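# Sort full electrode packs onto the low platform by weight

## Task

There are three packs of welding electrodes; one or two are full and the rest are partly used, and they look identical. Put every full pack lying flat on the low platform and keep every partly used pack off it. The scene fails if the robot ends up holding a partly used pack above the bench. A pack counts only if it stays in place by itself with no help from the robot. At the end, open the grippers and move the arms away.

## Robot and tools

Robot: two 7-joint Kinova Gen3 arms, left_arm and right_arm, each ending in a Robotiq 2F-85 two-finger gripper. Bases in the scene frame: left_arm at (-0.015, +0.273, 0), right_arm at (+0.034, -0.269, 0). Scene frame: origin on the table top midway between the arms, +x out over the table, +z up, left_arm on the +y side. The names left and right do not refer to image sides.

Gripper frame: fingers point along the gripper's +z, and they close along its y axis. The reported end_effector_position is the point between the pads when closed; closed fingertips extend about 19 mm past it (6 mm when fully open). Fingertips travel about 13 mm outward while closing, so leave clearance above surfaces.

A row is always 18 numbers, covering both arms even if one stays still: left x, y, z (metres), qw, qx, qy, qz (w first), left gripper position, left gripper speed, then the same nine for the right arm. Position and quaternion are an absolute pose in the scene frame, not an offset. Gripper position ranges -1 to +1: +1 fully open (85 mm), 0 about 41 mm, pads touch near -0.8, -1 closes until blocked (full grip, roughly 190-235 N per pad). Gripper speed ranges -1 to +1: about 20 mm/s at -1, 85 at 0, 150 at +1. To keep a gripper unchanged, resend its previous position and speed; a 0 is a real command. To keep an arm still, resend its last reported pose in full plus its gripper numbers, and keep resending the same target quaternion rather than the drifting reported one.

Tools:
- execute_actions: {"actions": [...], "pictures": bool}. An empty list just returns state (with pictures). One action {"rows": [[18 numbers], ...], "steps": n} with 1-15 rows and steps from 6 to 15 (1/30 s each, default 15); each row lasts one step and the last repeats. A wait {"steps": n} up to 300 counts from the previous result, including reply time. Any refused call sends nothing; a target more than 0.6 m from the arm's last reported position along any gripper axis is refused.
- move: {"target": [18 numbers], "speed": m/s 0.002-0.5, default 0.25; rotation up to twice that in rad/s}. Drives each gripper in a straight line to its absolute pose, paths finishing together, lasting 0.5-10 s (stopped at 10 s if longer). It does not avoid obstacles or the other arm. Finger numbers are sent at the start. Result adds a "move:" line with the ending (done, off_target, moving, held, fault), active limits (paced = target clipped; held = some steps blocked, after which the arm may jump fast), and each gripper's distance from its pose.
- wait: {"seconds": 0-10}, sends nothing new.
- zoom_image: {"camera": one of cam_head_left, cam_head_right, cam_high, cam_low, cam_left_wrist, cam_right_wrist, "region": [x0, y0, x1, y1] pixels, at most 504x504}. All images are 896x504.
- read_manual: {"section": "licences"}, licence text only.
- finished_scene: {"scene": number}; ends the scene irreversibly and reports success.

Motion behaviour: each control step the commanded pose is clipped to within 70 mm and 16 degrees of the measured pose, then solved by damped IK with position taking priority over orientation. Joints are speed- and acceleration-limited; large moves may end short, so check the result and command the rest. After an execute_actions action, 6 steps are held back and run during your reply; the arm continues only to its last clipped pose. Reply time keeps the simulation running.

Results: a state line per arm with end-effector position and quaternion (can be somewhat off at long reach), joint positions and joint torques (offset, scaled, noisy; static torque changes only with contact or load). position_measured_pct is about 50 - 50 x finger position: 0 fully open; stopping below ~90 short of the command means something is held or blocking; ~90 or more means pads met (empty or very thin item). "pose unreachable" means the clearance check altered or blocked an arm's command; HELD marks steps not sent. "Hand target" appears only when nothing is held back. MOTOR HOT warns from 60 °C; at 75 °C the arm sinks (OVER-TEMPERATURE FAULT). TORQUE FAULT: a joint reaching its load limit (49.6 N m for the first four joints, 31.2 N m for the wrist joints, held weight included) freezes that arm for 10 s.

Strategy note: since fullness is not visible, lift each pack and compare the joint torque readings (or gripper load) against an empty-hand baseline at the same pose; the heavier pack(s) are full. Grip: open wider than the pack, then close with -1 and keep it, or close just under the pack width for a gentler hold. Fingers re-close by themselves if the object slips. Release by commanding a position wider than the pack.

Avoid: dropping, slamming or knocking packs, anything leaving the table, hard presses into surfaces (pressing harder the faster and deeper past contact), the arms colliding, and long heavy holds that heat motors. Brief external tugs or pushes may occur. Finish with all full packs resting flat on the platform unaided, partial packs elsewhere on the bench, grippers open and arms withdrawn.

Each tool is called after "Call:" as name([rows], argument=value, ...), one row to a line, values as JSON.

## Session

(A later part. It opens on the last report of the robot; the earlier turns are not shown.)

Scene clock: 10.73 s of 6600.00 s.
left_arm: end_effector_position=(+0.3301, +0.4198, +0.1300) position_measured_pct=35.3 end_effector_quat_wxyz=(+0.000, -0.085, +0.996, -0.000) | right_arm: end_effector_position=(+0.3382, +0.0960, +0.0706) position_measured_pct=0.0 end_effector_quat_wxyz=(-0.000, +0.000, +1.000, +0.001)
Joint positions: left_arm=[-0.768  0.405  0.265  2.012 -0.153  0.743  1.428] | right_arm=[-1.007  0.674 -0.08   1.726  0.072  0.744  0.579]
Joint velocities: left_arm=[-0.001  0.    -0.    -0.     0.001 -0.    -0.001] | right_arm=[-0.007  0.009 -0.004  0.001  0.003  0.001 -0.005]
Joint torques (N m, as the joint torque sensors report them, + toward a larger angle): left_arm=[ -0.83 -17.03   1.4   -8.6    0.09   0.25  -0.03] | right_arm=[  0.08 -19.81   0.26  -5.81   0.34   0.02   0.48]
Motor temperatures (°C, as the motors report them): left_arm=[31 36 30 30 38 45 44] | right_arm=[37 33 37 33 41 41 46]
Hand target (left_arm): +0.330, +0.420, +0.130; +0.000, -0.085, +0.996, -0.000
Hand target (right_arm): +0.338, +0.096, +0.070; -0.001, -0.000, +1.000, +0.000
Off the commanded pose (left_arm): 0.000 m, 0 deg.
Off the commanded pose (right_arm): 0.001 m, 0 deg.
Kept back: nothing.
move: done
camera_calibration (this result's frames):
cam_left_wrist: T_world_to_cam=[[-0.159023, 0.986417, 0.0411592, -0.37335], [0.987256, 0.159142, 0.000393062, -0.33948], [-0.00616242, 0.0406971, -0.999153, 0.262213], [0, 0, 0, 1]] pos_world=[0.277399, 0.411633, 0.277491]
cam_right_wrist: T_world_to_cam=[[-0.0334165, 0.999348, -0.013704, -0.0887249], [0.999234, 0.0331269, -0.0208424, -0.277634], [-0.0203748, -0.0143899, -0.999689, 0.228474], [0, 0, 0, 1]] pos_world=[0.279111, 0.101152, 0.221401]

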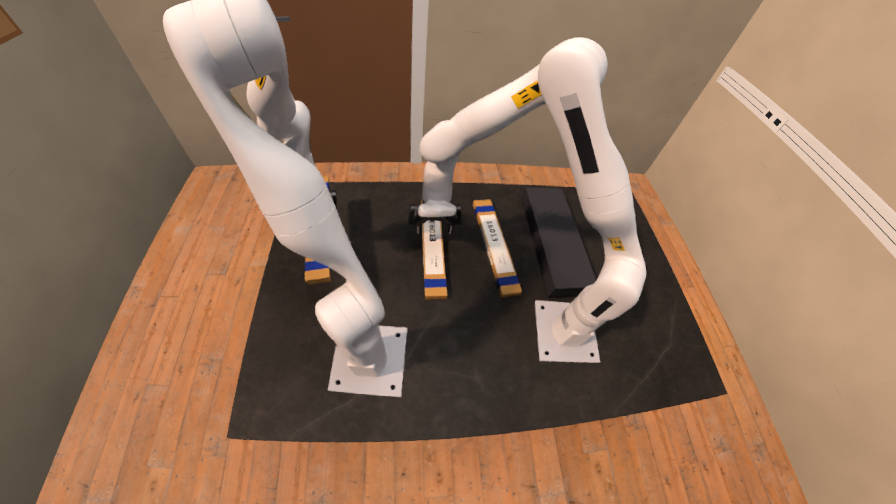

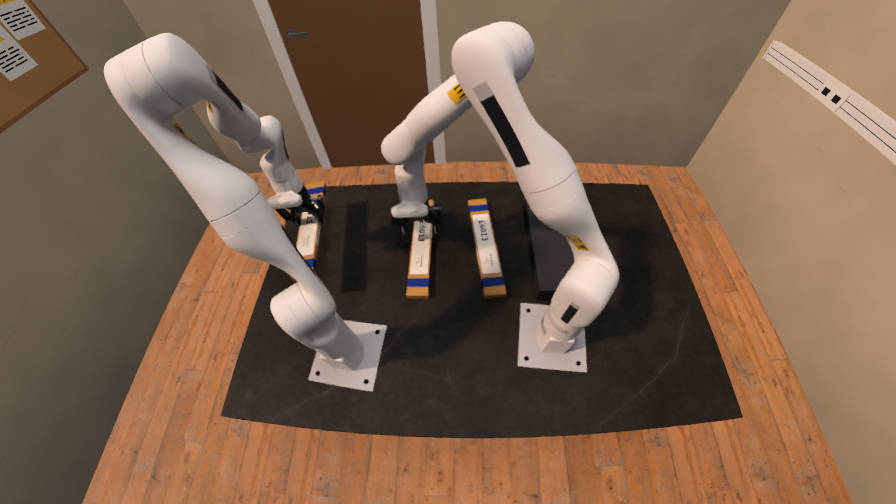

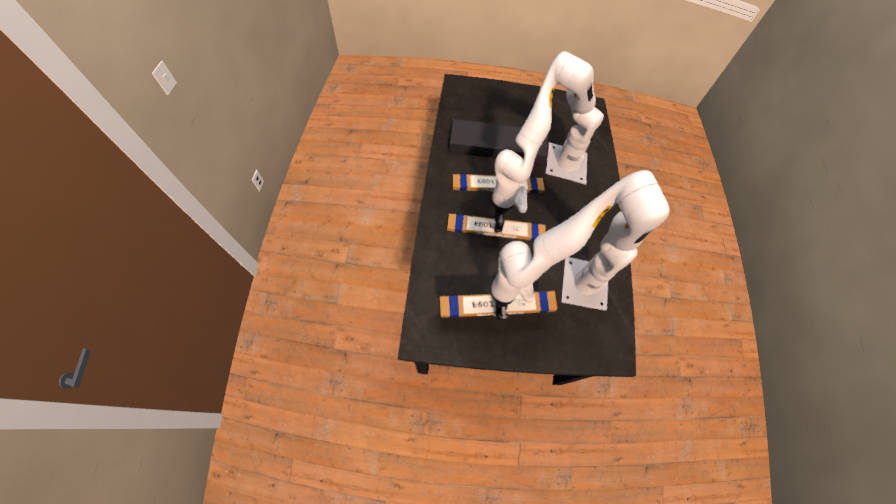

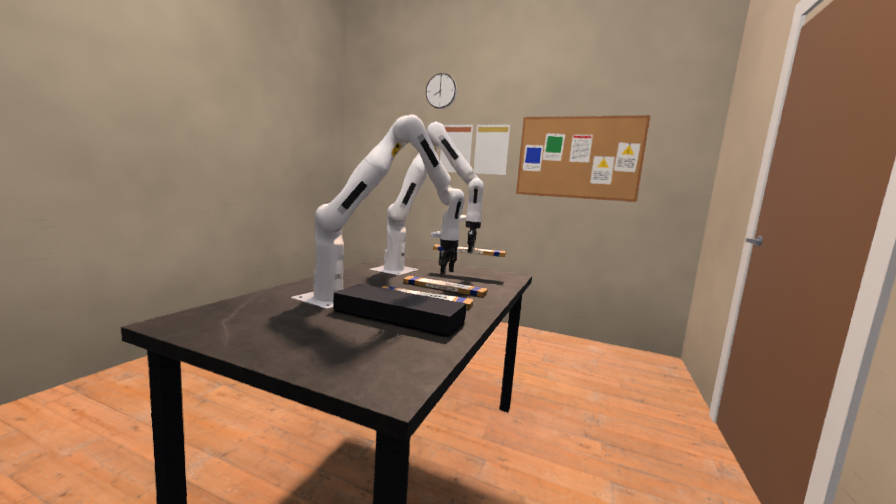

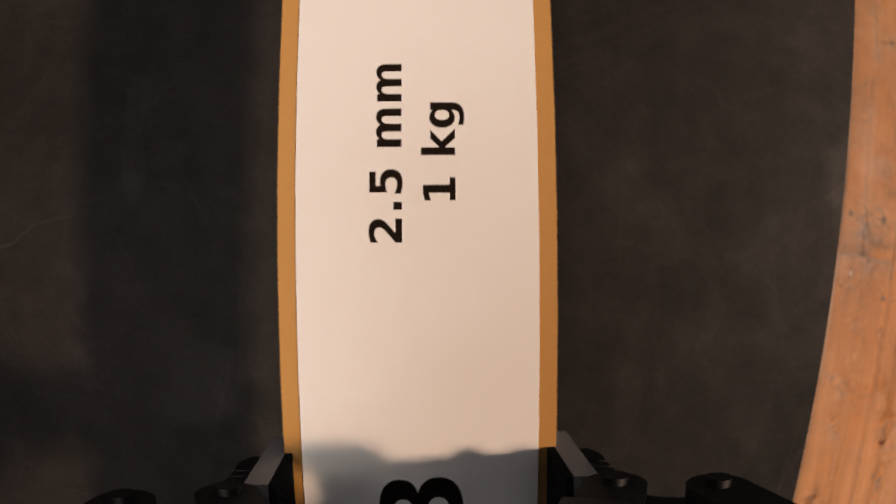

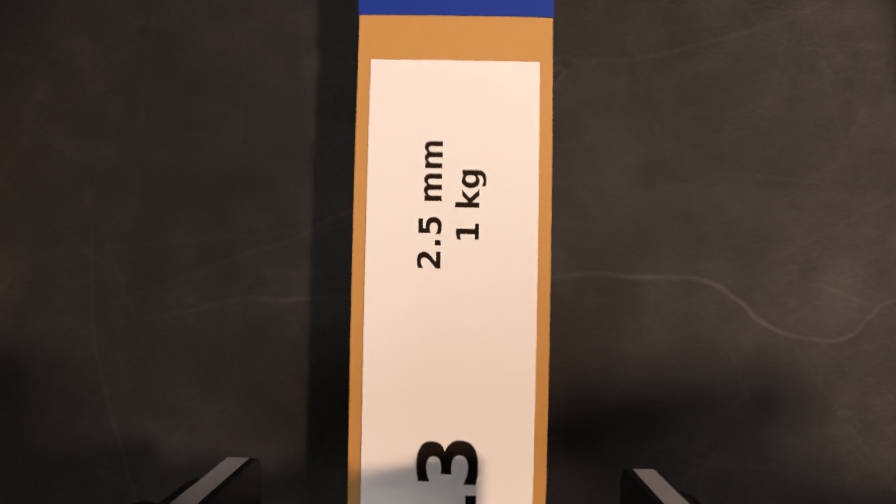

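Call:
move(target=[0.33,0.42,0.13,0,-0.085,0.996,0,-1,0,0.338,0.097,0.018,0,0,1,0,1,1], speed=0.1)

Call:
execute_actions([
  {"rows":[[0.33,0.42,0.13,0,-0.085,0.996,0,-1,0,0.338,0.097,0.018,0,0,1,0,-1,0]]},
])

Call:
move(target=[0.33,0.42,0.13,0,-0.085,0.996,0,-1,0,0.338,0.097,0.035,0,0,1,0,-1,0], speed=0.05)

Call:
zoom_image(camera="cam_head_left", region=[460,170,660,310])

Scene clock: 11.90 s of 6600.00 s.
left_arm: end_effector_position=(+0.3300, +0.4200, +0.1300) position_measured_pct=35.3 end_effector_quat_wxyz=(+0.000, -0.085, +0.996, +0.000) | right_arm: end_effector_position=(+0.3382, +0.0971, +0.0182) position_measured_pct=0.0 end_effector_quat_wxyz=(+0.000, +0.000, +1.000, +0.000)
Joint positions: left_arm=[-0.768  0.405  0.265  2.012 -0.153  0.743  1.428] | right_arm=[-1.016  0.773 -0.07   1.751  0.085  0.62   0.566]
Joint velocities: left_arm=[ 0.    -0.001  0.    -0.    -0.    -0.001  0.002] | right_arm=[-0.001  0.005 -0.    -0.001 -0.    -0.001 -0.001]
Joint torques (N m, as the joint torque sensors report them, + toward a larger angle): left_arm=[ -0.68 -17.05   1.61  -8.84  -0.2    0.26   0.03] | right_arm=[  0.27 -20.63  -0.12  -4.73   0.14   0.13   0.52]
Motor temperatures (°C, as the motors report them): left_arm=[31 36 30 30 38 45 44] | right_arm=[37 33 37 33 41 41 46]
Hand target (left_arm): +0.330, +0.420, +0.130; +0.000, -0.085, +0.996, -0.000
Hand target (right_arm): +0.338, +0.097, +0.018; +0.000, +0.000, +1.000, -0.000
Off the commanded pose (left_arm): 0.000 m, 0 deg.
Off the commanded pose (right_arm): 0.000 m, 0 deg.
Kept back: nothing.
move: done
camera_calibration (this result's frames):
cam_left_wrist: T_world_to_cam=[[-0.159395, 0.986342, 0.0415019, -0.373496], [0.987194, 0.159522, 0.00025319, -0.339526], [-0.00637074, 0.0410108, -0.999138, 0.262156], [0, 0, 0, 1]] pos_world=[0.277314, 0.411806, 0.277517]
cam_right_wrist: T_world_to_cam=[[-0.0335149, 0.999331, -0.0146531, -0.0904837], [0.999253, 0.0332232, -0.0197178, -0.278839], [-0.0192178, -0.015303, -0.999698, 0.175849], [0, 0, 0, 1]] pos_world=[0.278977, 0.102378, 0.168972]

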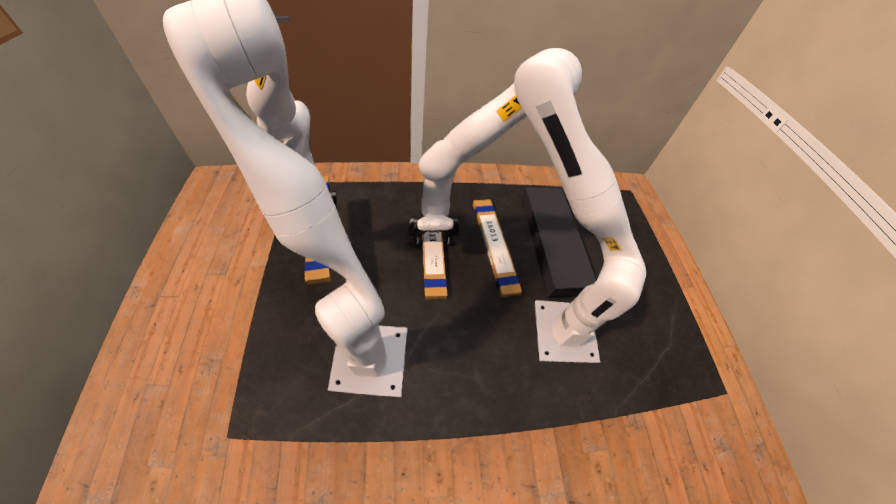

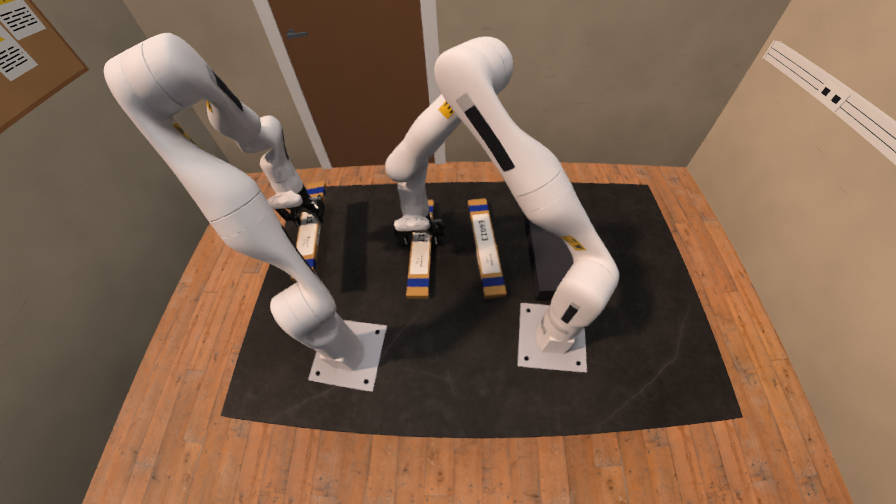

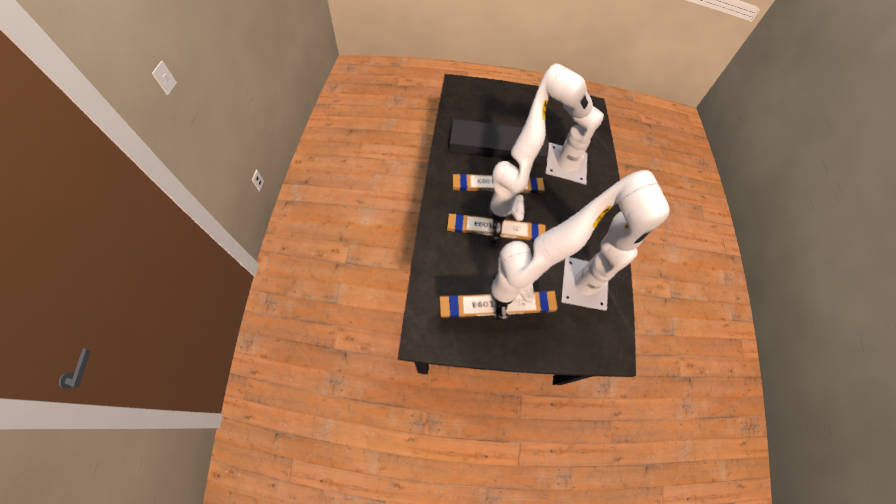

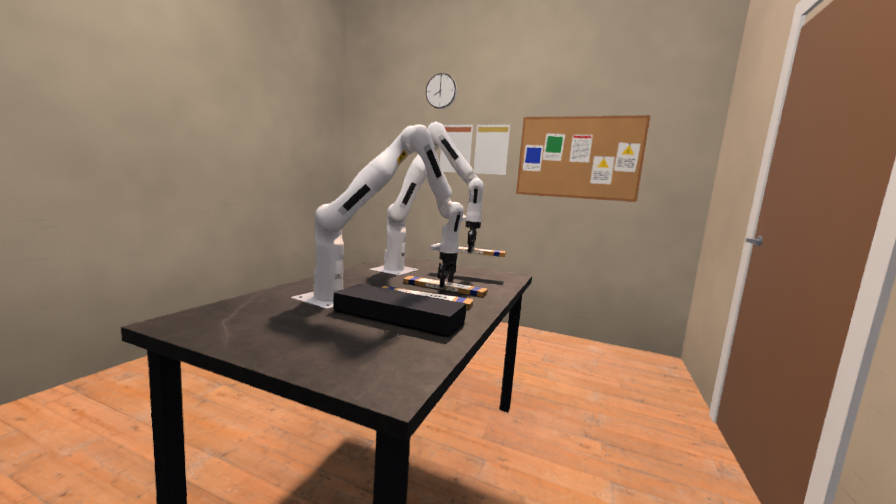

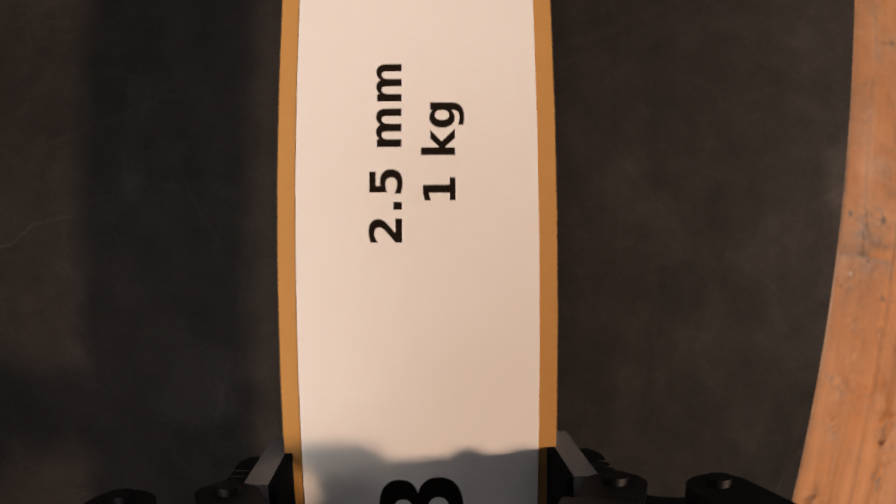

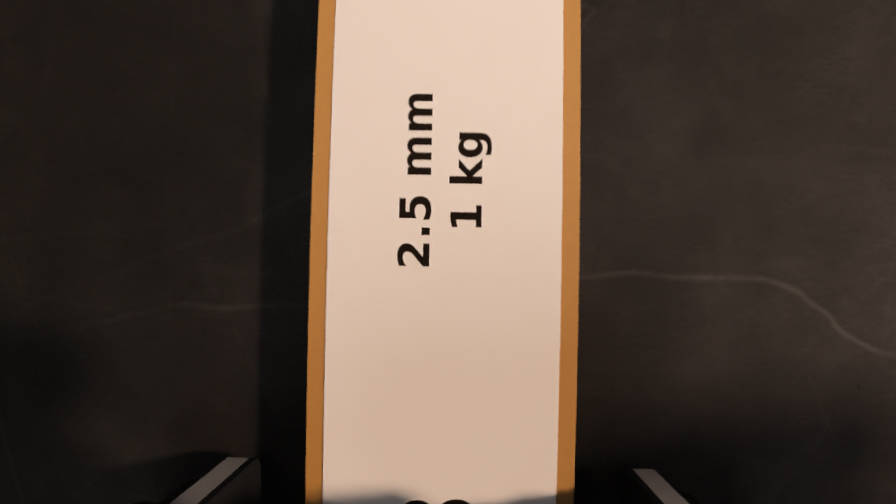

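Scene clock: 12.20 s of 6600.00 s.
left_arm: end_effector_position=(+0.3300, +0.4200, +0.1300) position_measured_pct=35.3 end_effector_quat_wxyz=(+0.000, -0.085, +0.996, +0.000) | right_arm: end_effector_position=(+0.3380, +0.0970, +0.0180) position_measured_pct=18.7 end_effector_quat_wxyz=(+0.000, -0.000, +1.000, +0.000)
Joint positions: left_arm=[-0.768  0.405  0.265  2.012 -0.153  0.743  1.428] | right_arm=[-1.015  0.773 -0.07   1.751  0.085  0.62   0.566]
Joint velocities: left_arm=[ 0.001 -0.001  0.     0.     0.     0.001  0.   ] | right_arm=[ 0.001  0.001 -0.001 -0.002 -0.001  0.    -0.001]
Joint torques (N m, as the joint torque sensors report them, + toward a larger angle): left_arm=[ -0.52 -17.04   1.71  -8.69  -0.04   0.24   0.  ] | right_arm=[  0.33 -20.25  -0.01  -4.67   0.17  -0.07   0.42]
Motor temperatures (°C, as the motors report them): left_arm=[31 36 30 30 38 45 44] | right_arm=[37 33 37 33 41 41 46]
Steps of this call (steps 1 to 9: the first 9 steps of this action). Readings (end_effector_position | what the end effector reports):
1: left_arm (+0.3300, +0.4200, +0.1300) | right_arm (+0.3382, +0.0971, +0.0182) | left_arm position_measured_pct=35.3 | right_arm position_measured_pct=0.0
2: left_arm (+0.3300, +0.4200, +0.1300) | right_arm (+0.3381, +0.0970, +0.0181) | left_arm position_measured_pct=35.3 | right_arm position_measured_pct=0.4
4: left_arm (+0.3300, +0.4200, +0.1300) | right_arm (+0.3380, +0.0970, +0.0181) | left_arm position_measured_pct=35.3 | right_arm position_measured_pct=4.4
8: left_arm (+0.3300, +0.4200, +0.1300) | right_arm (+0.3380, +0.0970, +0.0180) | left_arm position_measured_pct=35.3 | right_arm position_measured_pct=15.9
9: the state above

Scene clock: 13.33 s of 6600.00 s.
left_arm: end_effector_position=(+0.3300, +0.4200, +0.1300) position_measured_pct=35.3 end_effector_quat_wxyz=(+0.000, -0.085, +0.996, +0.000) | right_arm: end_effector_position=(+0.3379, +0.0970, +0.0349) position_measured_pct=35.3 end_effector_quat_wxyz=(-0.000, -0.000, +1.000, -0.000)
Joint positions: left_arm=[-0.768  0.405  0.265  2.012 -0.153  0.743  1.428] | right_arm=[-1.013  0.741 -0.074  1.744  0.081  0.659  0.569]
Joint velocities: left_arm=[ 0.003  0.    -0.    -0.     0.     0.001  0.001] | right_arm=[ 0.    -0.001 -0.     0.    -0.001  0.    -0.001]
Joint torques (N m, as the joint torque sensors report them, + toward a larger angle): left_arm=[ -0.47 -17.16   1.61  -8.72  -0.26   0.33   0.15] | right_arm=[  0.26 -25.06  -0.26  -6.63   0.04   0.12   0.48]
Motor temperatures (°C, as the motors report them): left_arm=[31 36 30 30 38 45 44] | right_arm=[37 33 37 33 41 41 46]
Hand target (left_arm): +0.330, +0.420, +0.130; -0.000, -0.085, +0.996, +0.000
Hand target (right_arm): +0.338, +0.097, +0.035; -0.000, -0.000, +1.000, +0.000
Off your previous action's commanded pose (left_arm): 0.000 m, 0 deg at its last step (step 6 of this call).
Off your previous action's commanded pose (right_arm): 0.001 m, 0 deg at its last step (step 6 of this call).
Off the commanded pose (left_arm): 0.000 m, 0 deg.
Off the commanded pose (right_arm): 0.000 m, 0 deg.
Kept back: nothing.
move: done
camera_calibration (this result's frames):
cam_left_wrist: T_world_to_cam=[[-0.159394, 0.986342, 0.0415023, -0.373497], [0.987195, 0.159521, 0.00025131, -0.339524], [-0.00637261, 0.0410109, -0.999138, 0.262157], [0, 0, 0, 1]] pos_world=[0.277314, 0.411806, 0.277517]
cam_right_wrist: T_world_to_cam=[[-0.0339191, 0.999313, -0.0149517, -0.0900005], [0.999224, 0.0336086, -0.0205553, -0.278179], [-0.0200387, -0.0156373, -0.999677, 0.192783], [0, 0, 0, 1]] pos_world=[0.278774, 0.102302, 0.185657]

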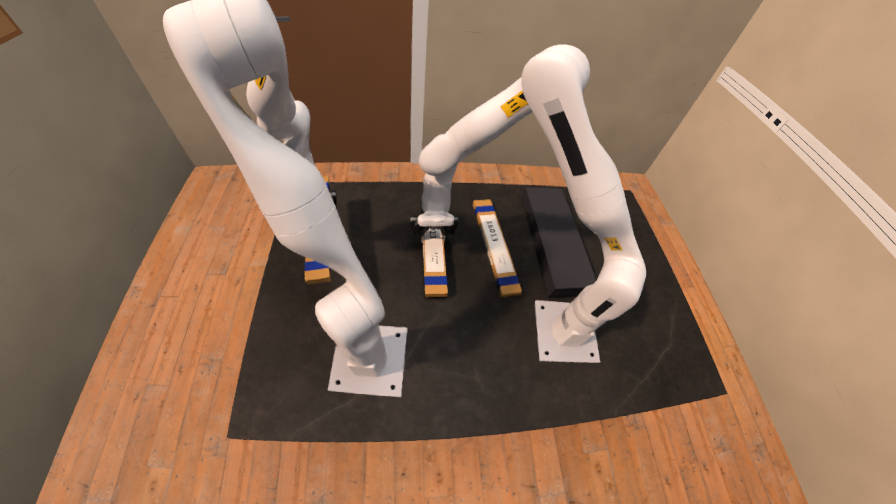

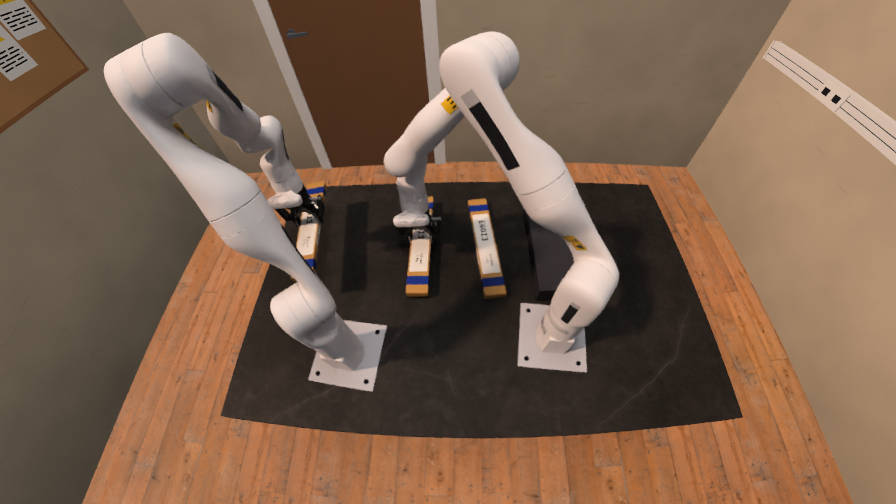

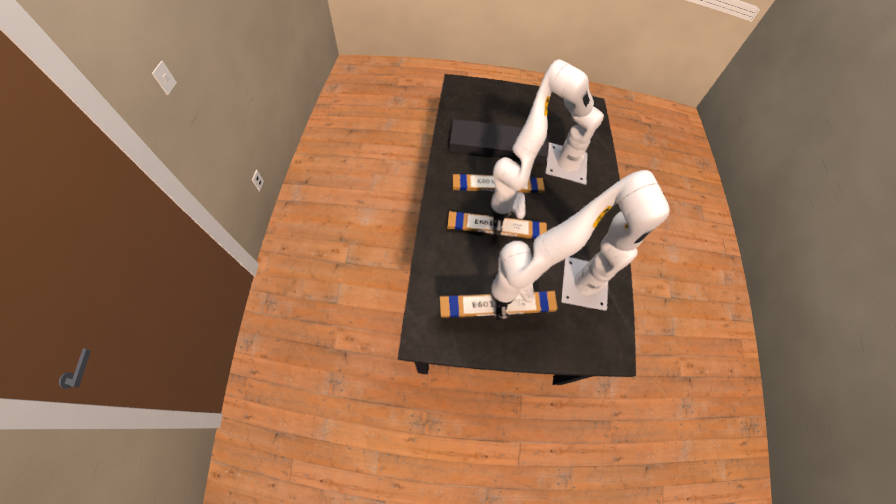

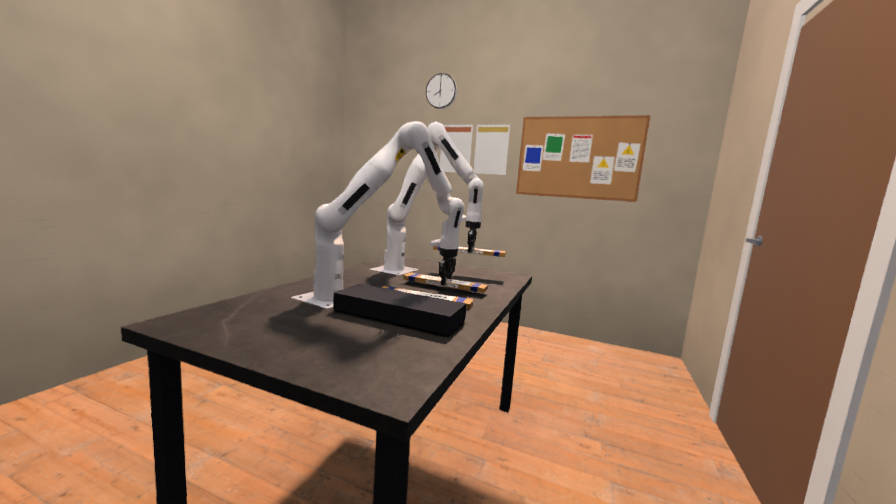

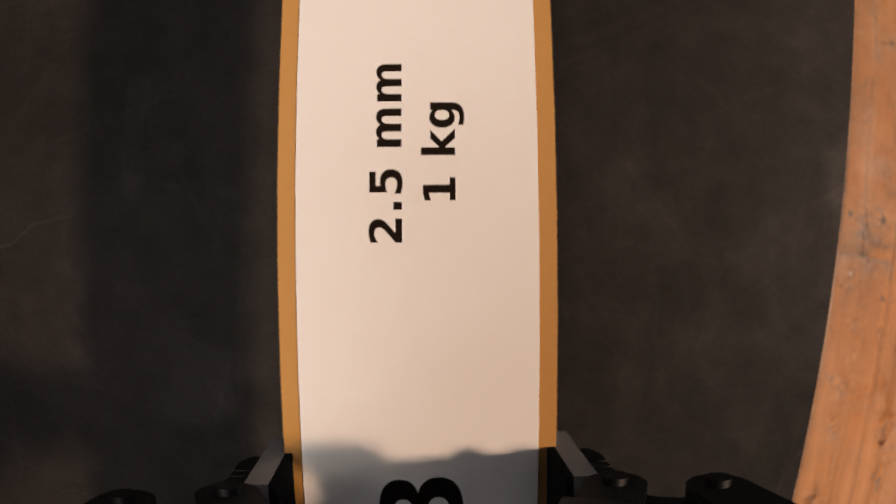

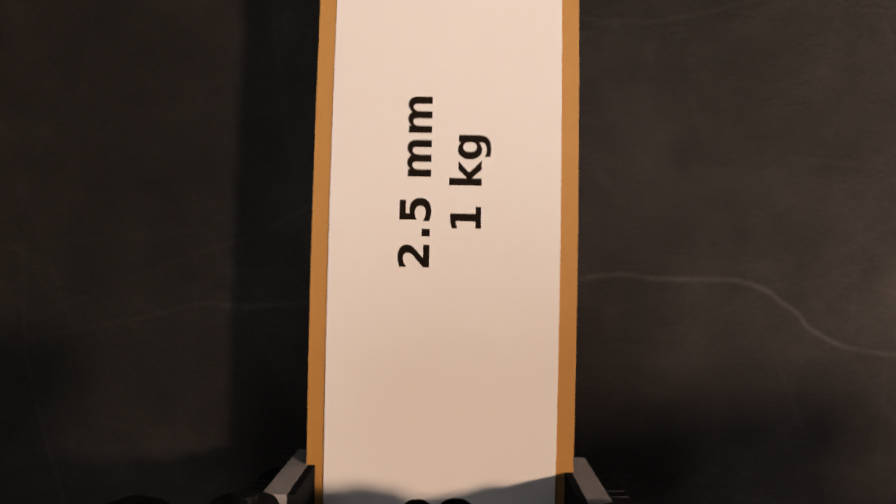

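Region (460, 170, 660, 310) of cam_head_left's 896x504 image, scaled by 2.520, with more detail than that image has; it fills the top 353 rows of this view, and the rest is white.

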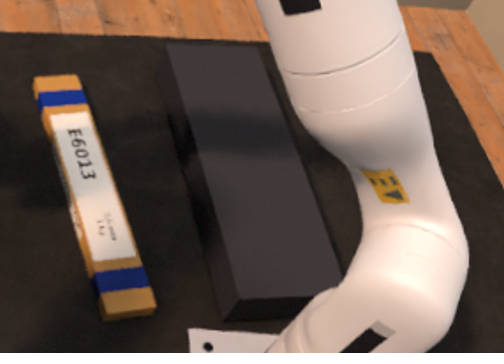

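Call:
move(target=[0.33,0.40,0.13,0,-0.05,0.998,0,-1,0,0.338,0.04,0.11,0,0,1,0,-1,0], speed=0.2)

Call:
move(target=[0.34,0.1,0.13,0,0,1,0,-1,0,0.34,-0.30,0.10,0,0,1,0,-1,0])

Scene clock: 14.47 s of 6600.00 s.
left_arm: end_effector_position=(+0.3299, +0.4001, +0.1300) position_measured_pct=35.3 end_effector_quat_wxyz=(-0.000, -0.050, +0.999, +0.000) | right_arm: end_effector_position=(+0.3377, +0.0400, +0.1097) position_measured_pct=35.3 end_effector_quat_wxyz=(-0.000, -0.000, +1.000, -0.000)
Joint positions: left_arm=[-0.738  0.394  0.288  2.036 -0.163  0.734  1.419] | right_arm=[-0.922  0.536 -0.087  1.836  0.063  0.773  0.66 ]
Joint velocities: left_arm=[ 0.001  0.     0.001 -0.    -0.     0.001 -0.   ] | right_arm=[ 0.004 -0.008  0.003  0.002 -0.002 -0.001  0.001]
Joint torques (N m, as the joint torque sensors report them, + toward a larger angle): left_arm=[ -0.7  -16.67   1.67  -8.36  -0.1    0.2    0.04] | right_arm=[  0.24 -21.78  -0.05  -7.78  -0.04   0.12   0.56]
Motor temperatures (°C, as the motors report them): left_arm=[31 36 30 30 38 45 44] | right_arm=[37 33 37 33 41 41 46]
Hand target (left_arm): +0.330, +0.400, +0.130; -0.000, -0.050, +0.999, +0.000
Hand target (right_arm): +0.338, +0.040, +0.110; -0.000, -0.000, +1.000, +0.000
Off the commanded pose (left_arm): 0.000 m, 0 deg.
Off the commanded pose (right_arm): 0.000 m, 0 deg.
Kept back: nothing.
move: done
camera_calibration (this result's frames):
cam_left_wrist: T_world_to_cam=[[-0.0899271, 0.995078, 0.0416213, -0.380289], [0.995942, 0.0900019, 0.0000774157, -0.311285], [-0.00366896, 0.0414593, -0.999133, 0.261864], [0, 0, 0, 1]] pos_world=[0.276784, 0.395577, 0.27749]
cam_right_wrist: T_world_to_cam=[[-0.0343708, 0.999296, -0.0150622, -0.0318227], [0.999203, 0.0340537, -0.0208285, -0.274502], [-0.0203009, -0.0157661, -0.99967, 0.266738], [0, 0, 0, 1]] pos_world=[0.278604, 0.0453535, 0.260453]

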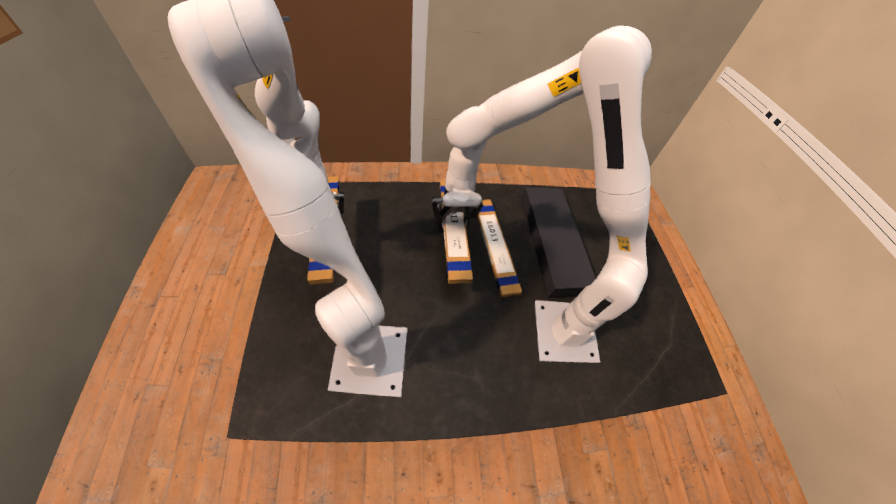

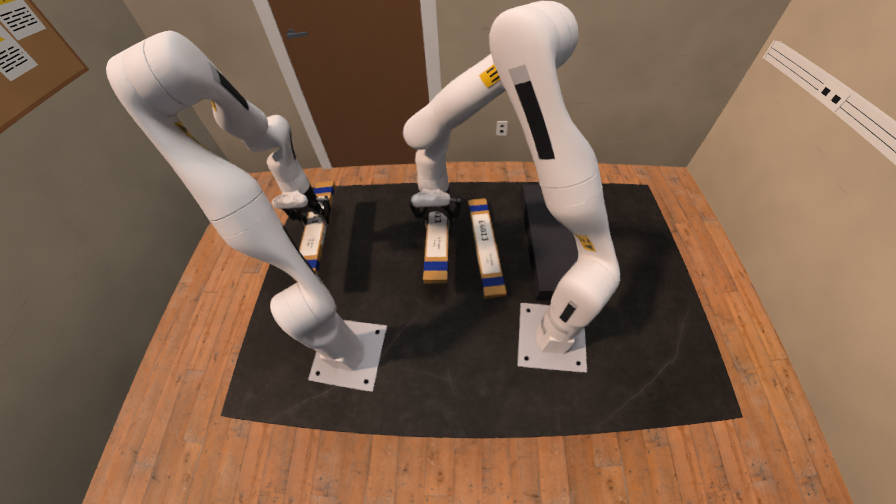

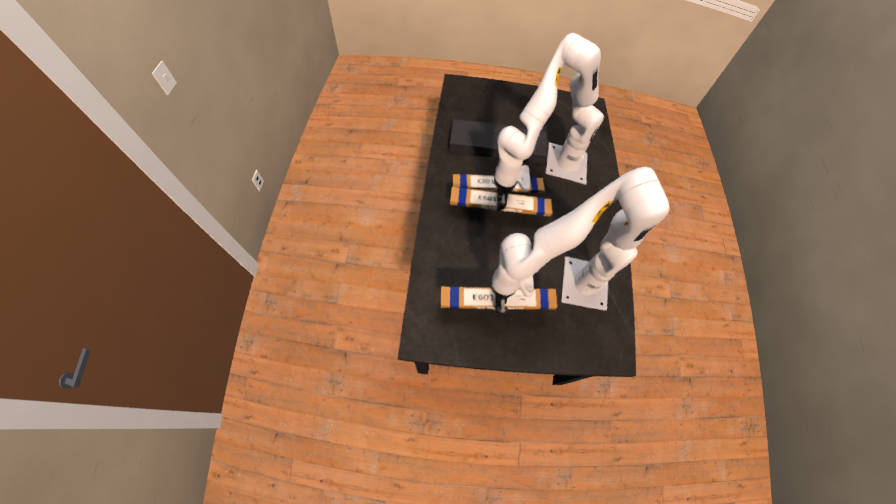

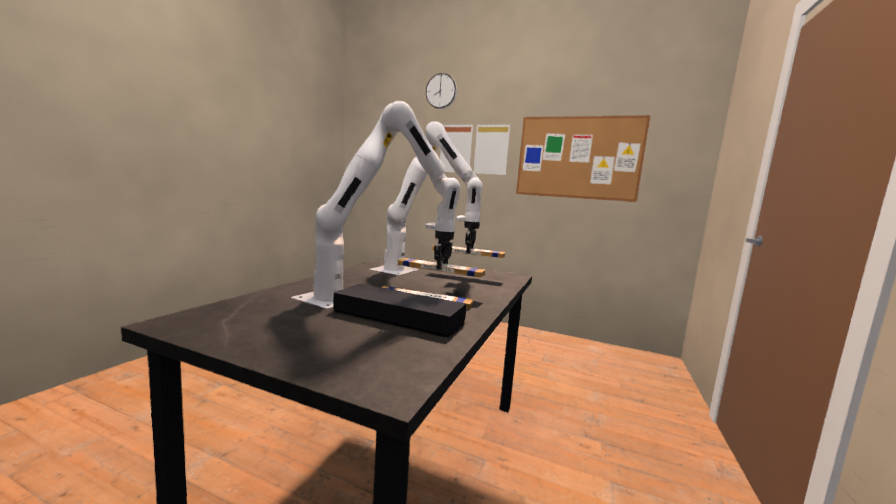

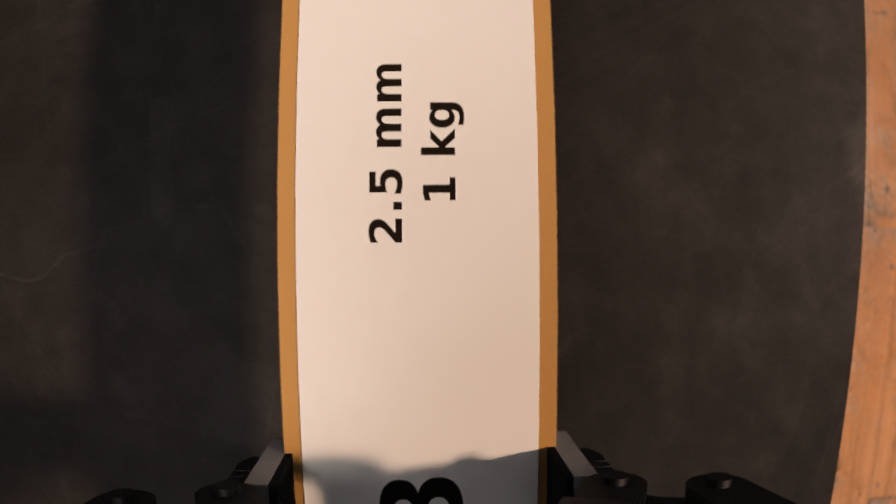

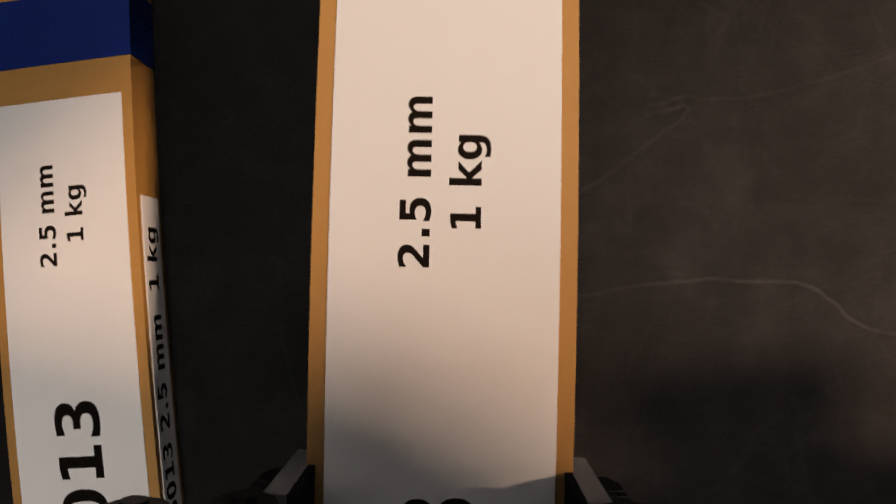

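Scene clock: 16.30 s of 6600.00 s.
left_arm: end_effector_position=(+0.3392, +0.1012, +0.1302) position_measured_pct=35.3 end_effector_quat_wxyz=(-0.000, -0.000, +1.000, +0.001) | right_arm: end_effector_position=(+0.3405, -0.2995, +0.0999) position_measured_pct=35.3 end_effector_quat_wxyz=(+0.001, -0.001, +1.000, -0.000)
Joint positions: left_arm=[ 0.013  0.45   0.379  1.956 -0.232  0.778  2.193] | right_arm=[-0.087  0.348 -0.034  2.25   0.024  0.542  1.563]
Joint velocities: left_arm=[ 0.006  0.005  0.005 -0.    -0.003  0.001  0.004] | right_arm=[ 0.017  0.002  0.013  0.002 -0.008  0.002  0.012]
Joint torques (N m, as the joint torque sensors report them, + toward a larger angle): left_arm=[ -0.4  -18.46   2.41  -8.97  -0.29   0.16  -0.09] | right_arm=[ -0.23 -15.32   0.09  -5.87   0.18  -0.03   0.35]
Motor temperatures (°C, as the motors report them): left_arm=[31 36 30 30 38 45 44] | right_arm=[37 33 37 33 41 41 46]
Hand target (left_arm): +0.339, +0.101, +0.130; -0.001, +0.000, +1.000, +0.001
Hand target (right_arm): +0.340, -0.300, +0.100; +0.001, +0.000, +1.000, -0.000
Off the commanded pose (left_arm): 0.001 m, 0 deg.
Off the commanded pose (right_arm): 0.001 m, 0 deg.
Kept back: nothing.
move: done
camera_calibration (this result's frames):
cam_left_wrist: T_world_to_cam=[[0.00933057, 0.999052, 0.0425124, -0.11624], [0.999956, -0.00931673, -0.000523726, -0.284897], [-0.000127153, 0.0425154, -0.999096, 0.27322], [0, 0, 0, 1]] pos_world=[0.286003, 0.10186, 0.277766]
cam_right_wrist: T_world_to_cam=[[-0.0358973, 0.999228, -0.0159383, 0.308012], [0.999205, 0.0356102, -0.0179477, -0.265801], [-0.0173663, -0.0165699, -0.999712, 0.250452], [0, 0, 0, 1]] pos_world=[0.280996, -0.294159, 0.250519]

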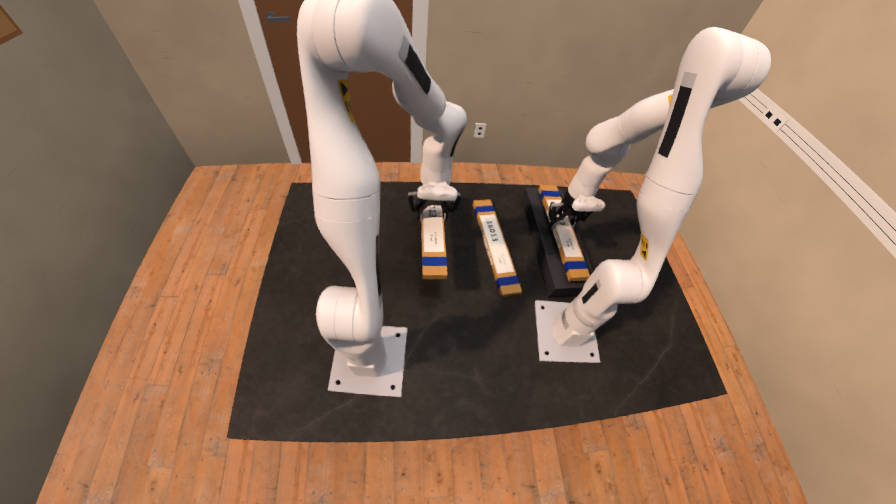

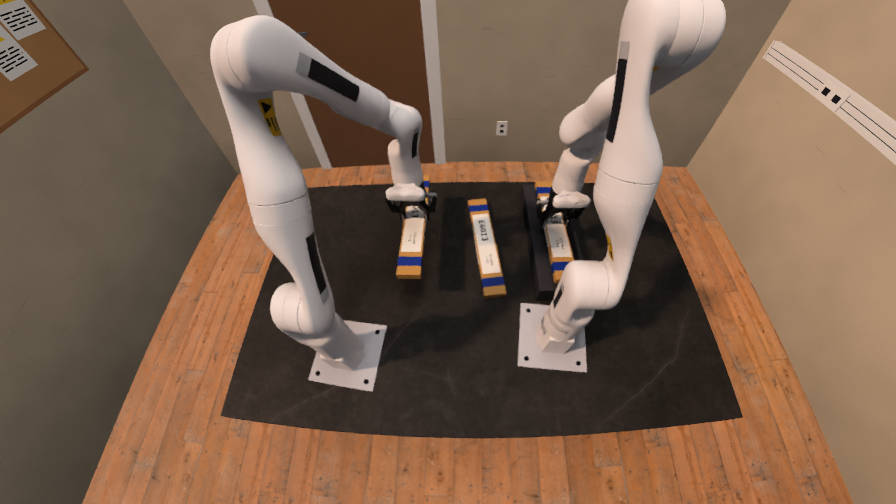

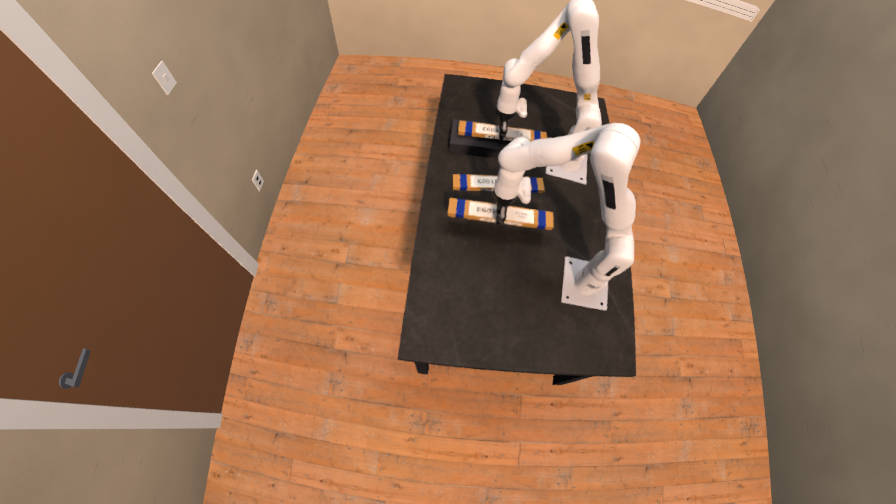

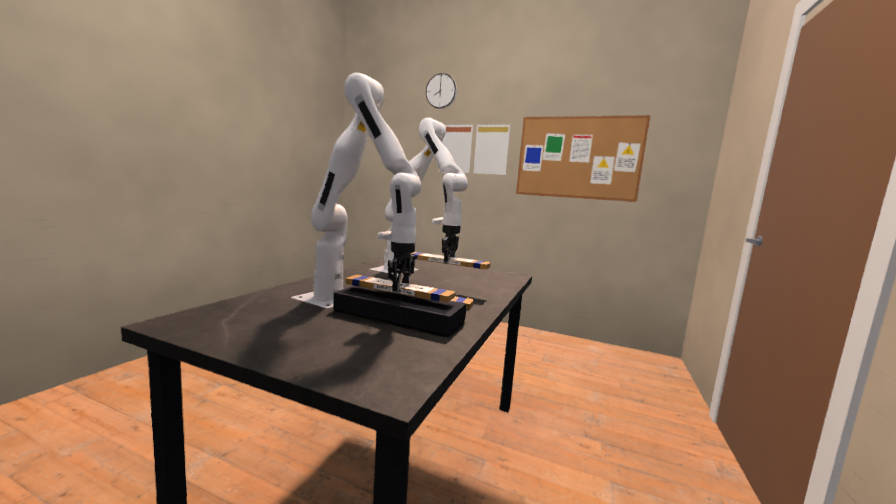

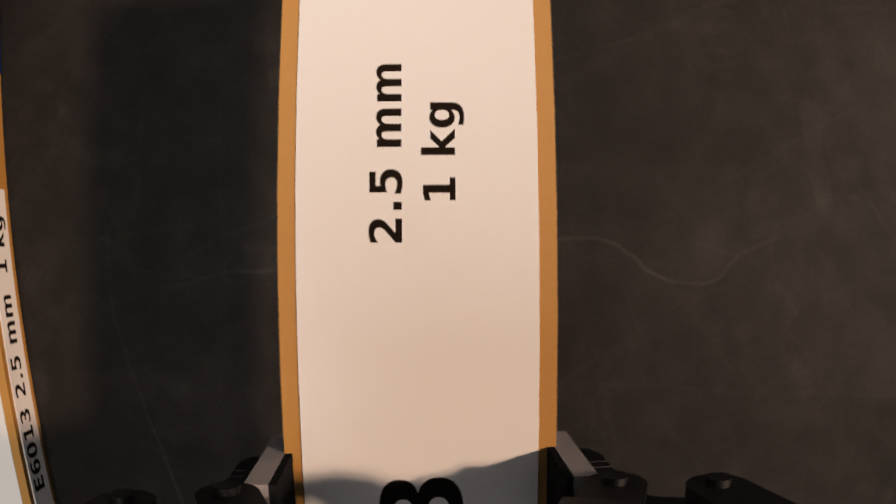

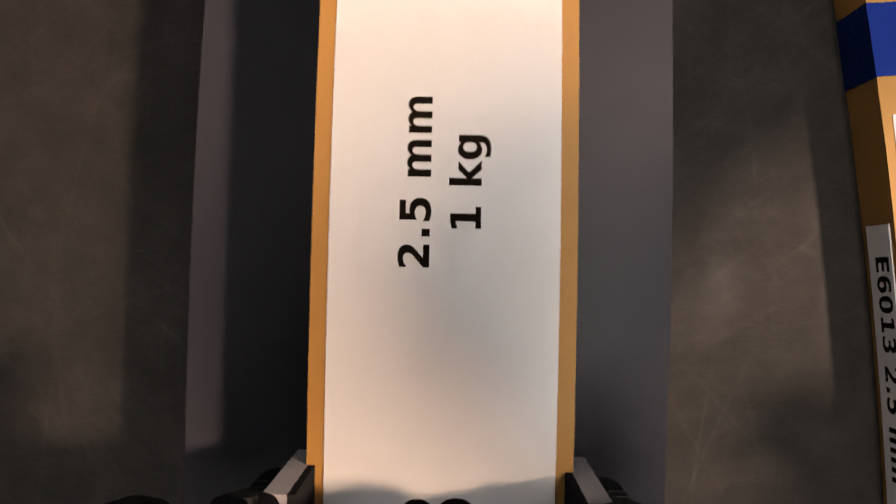

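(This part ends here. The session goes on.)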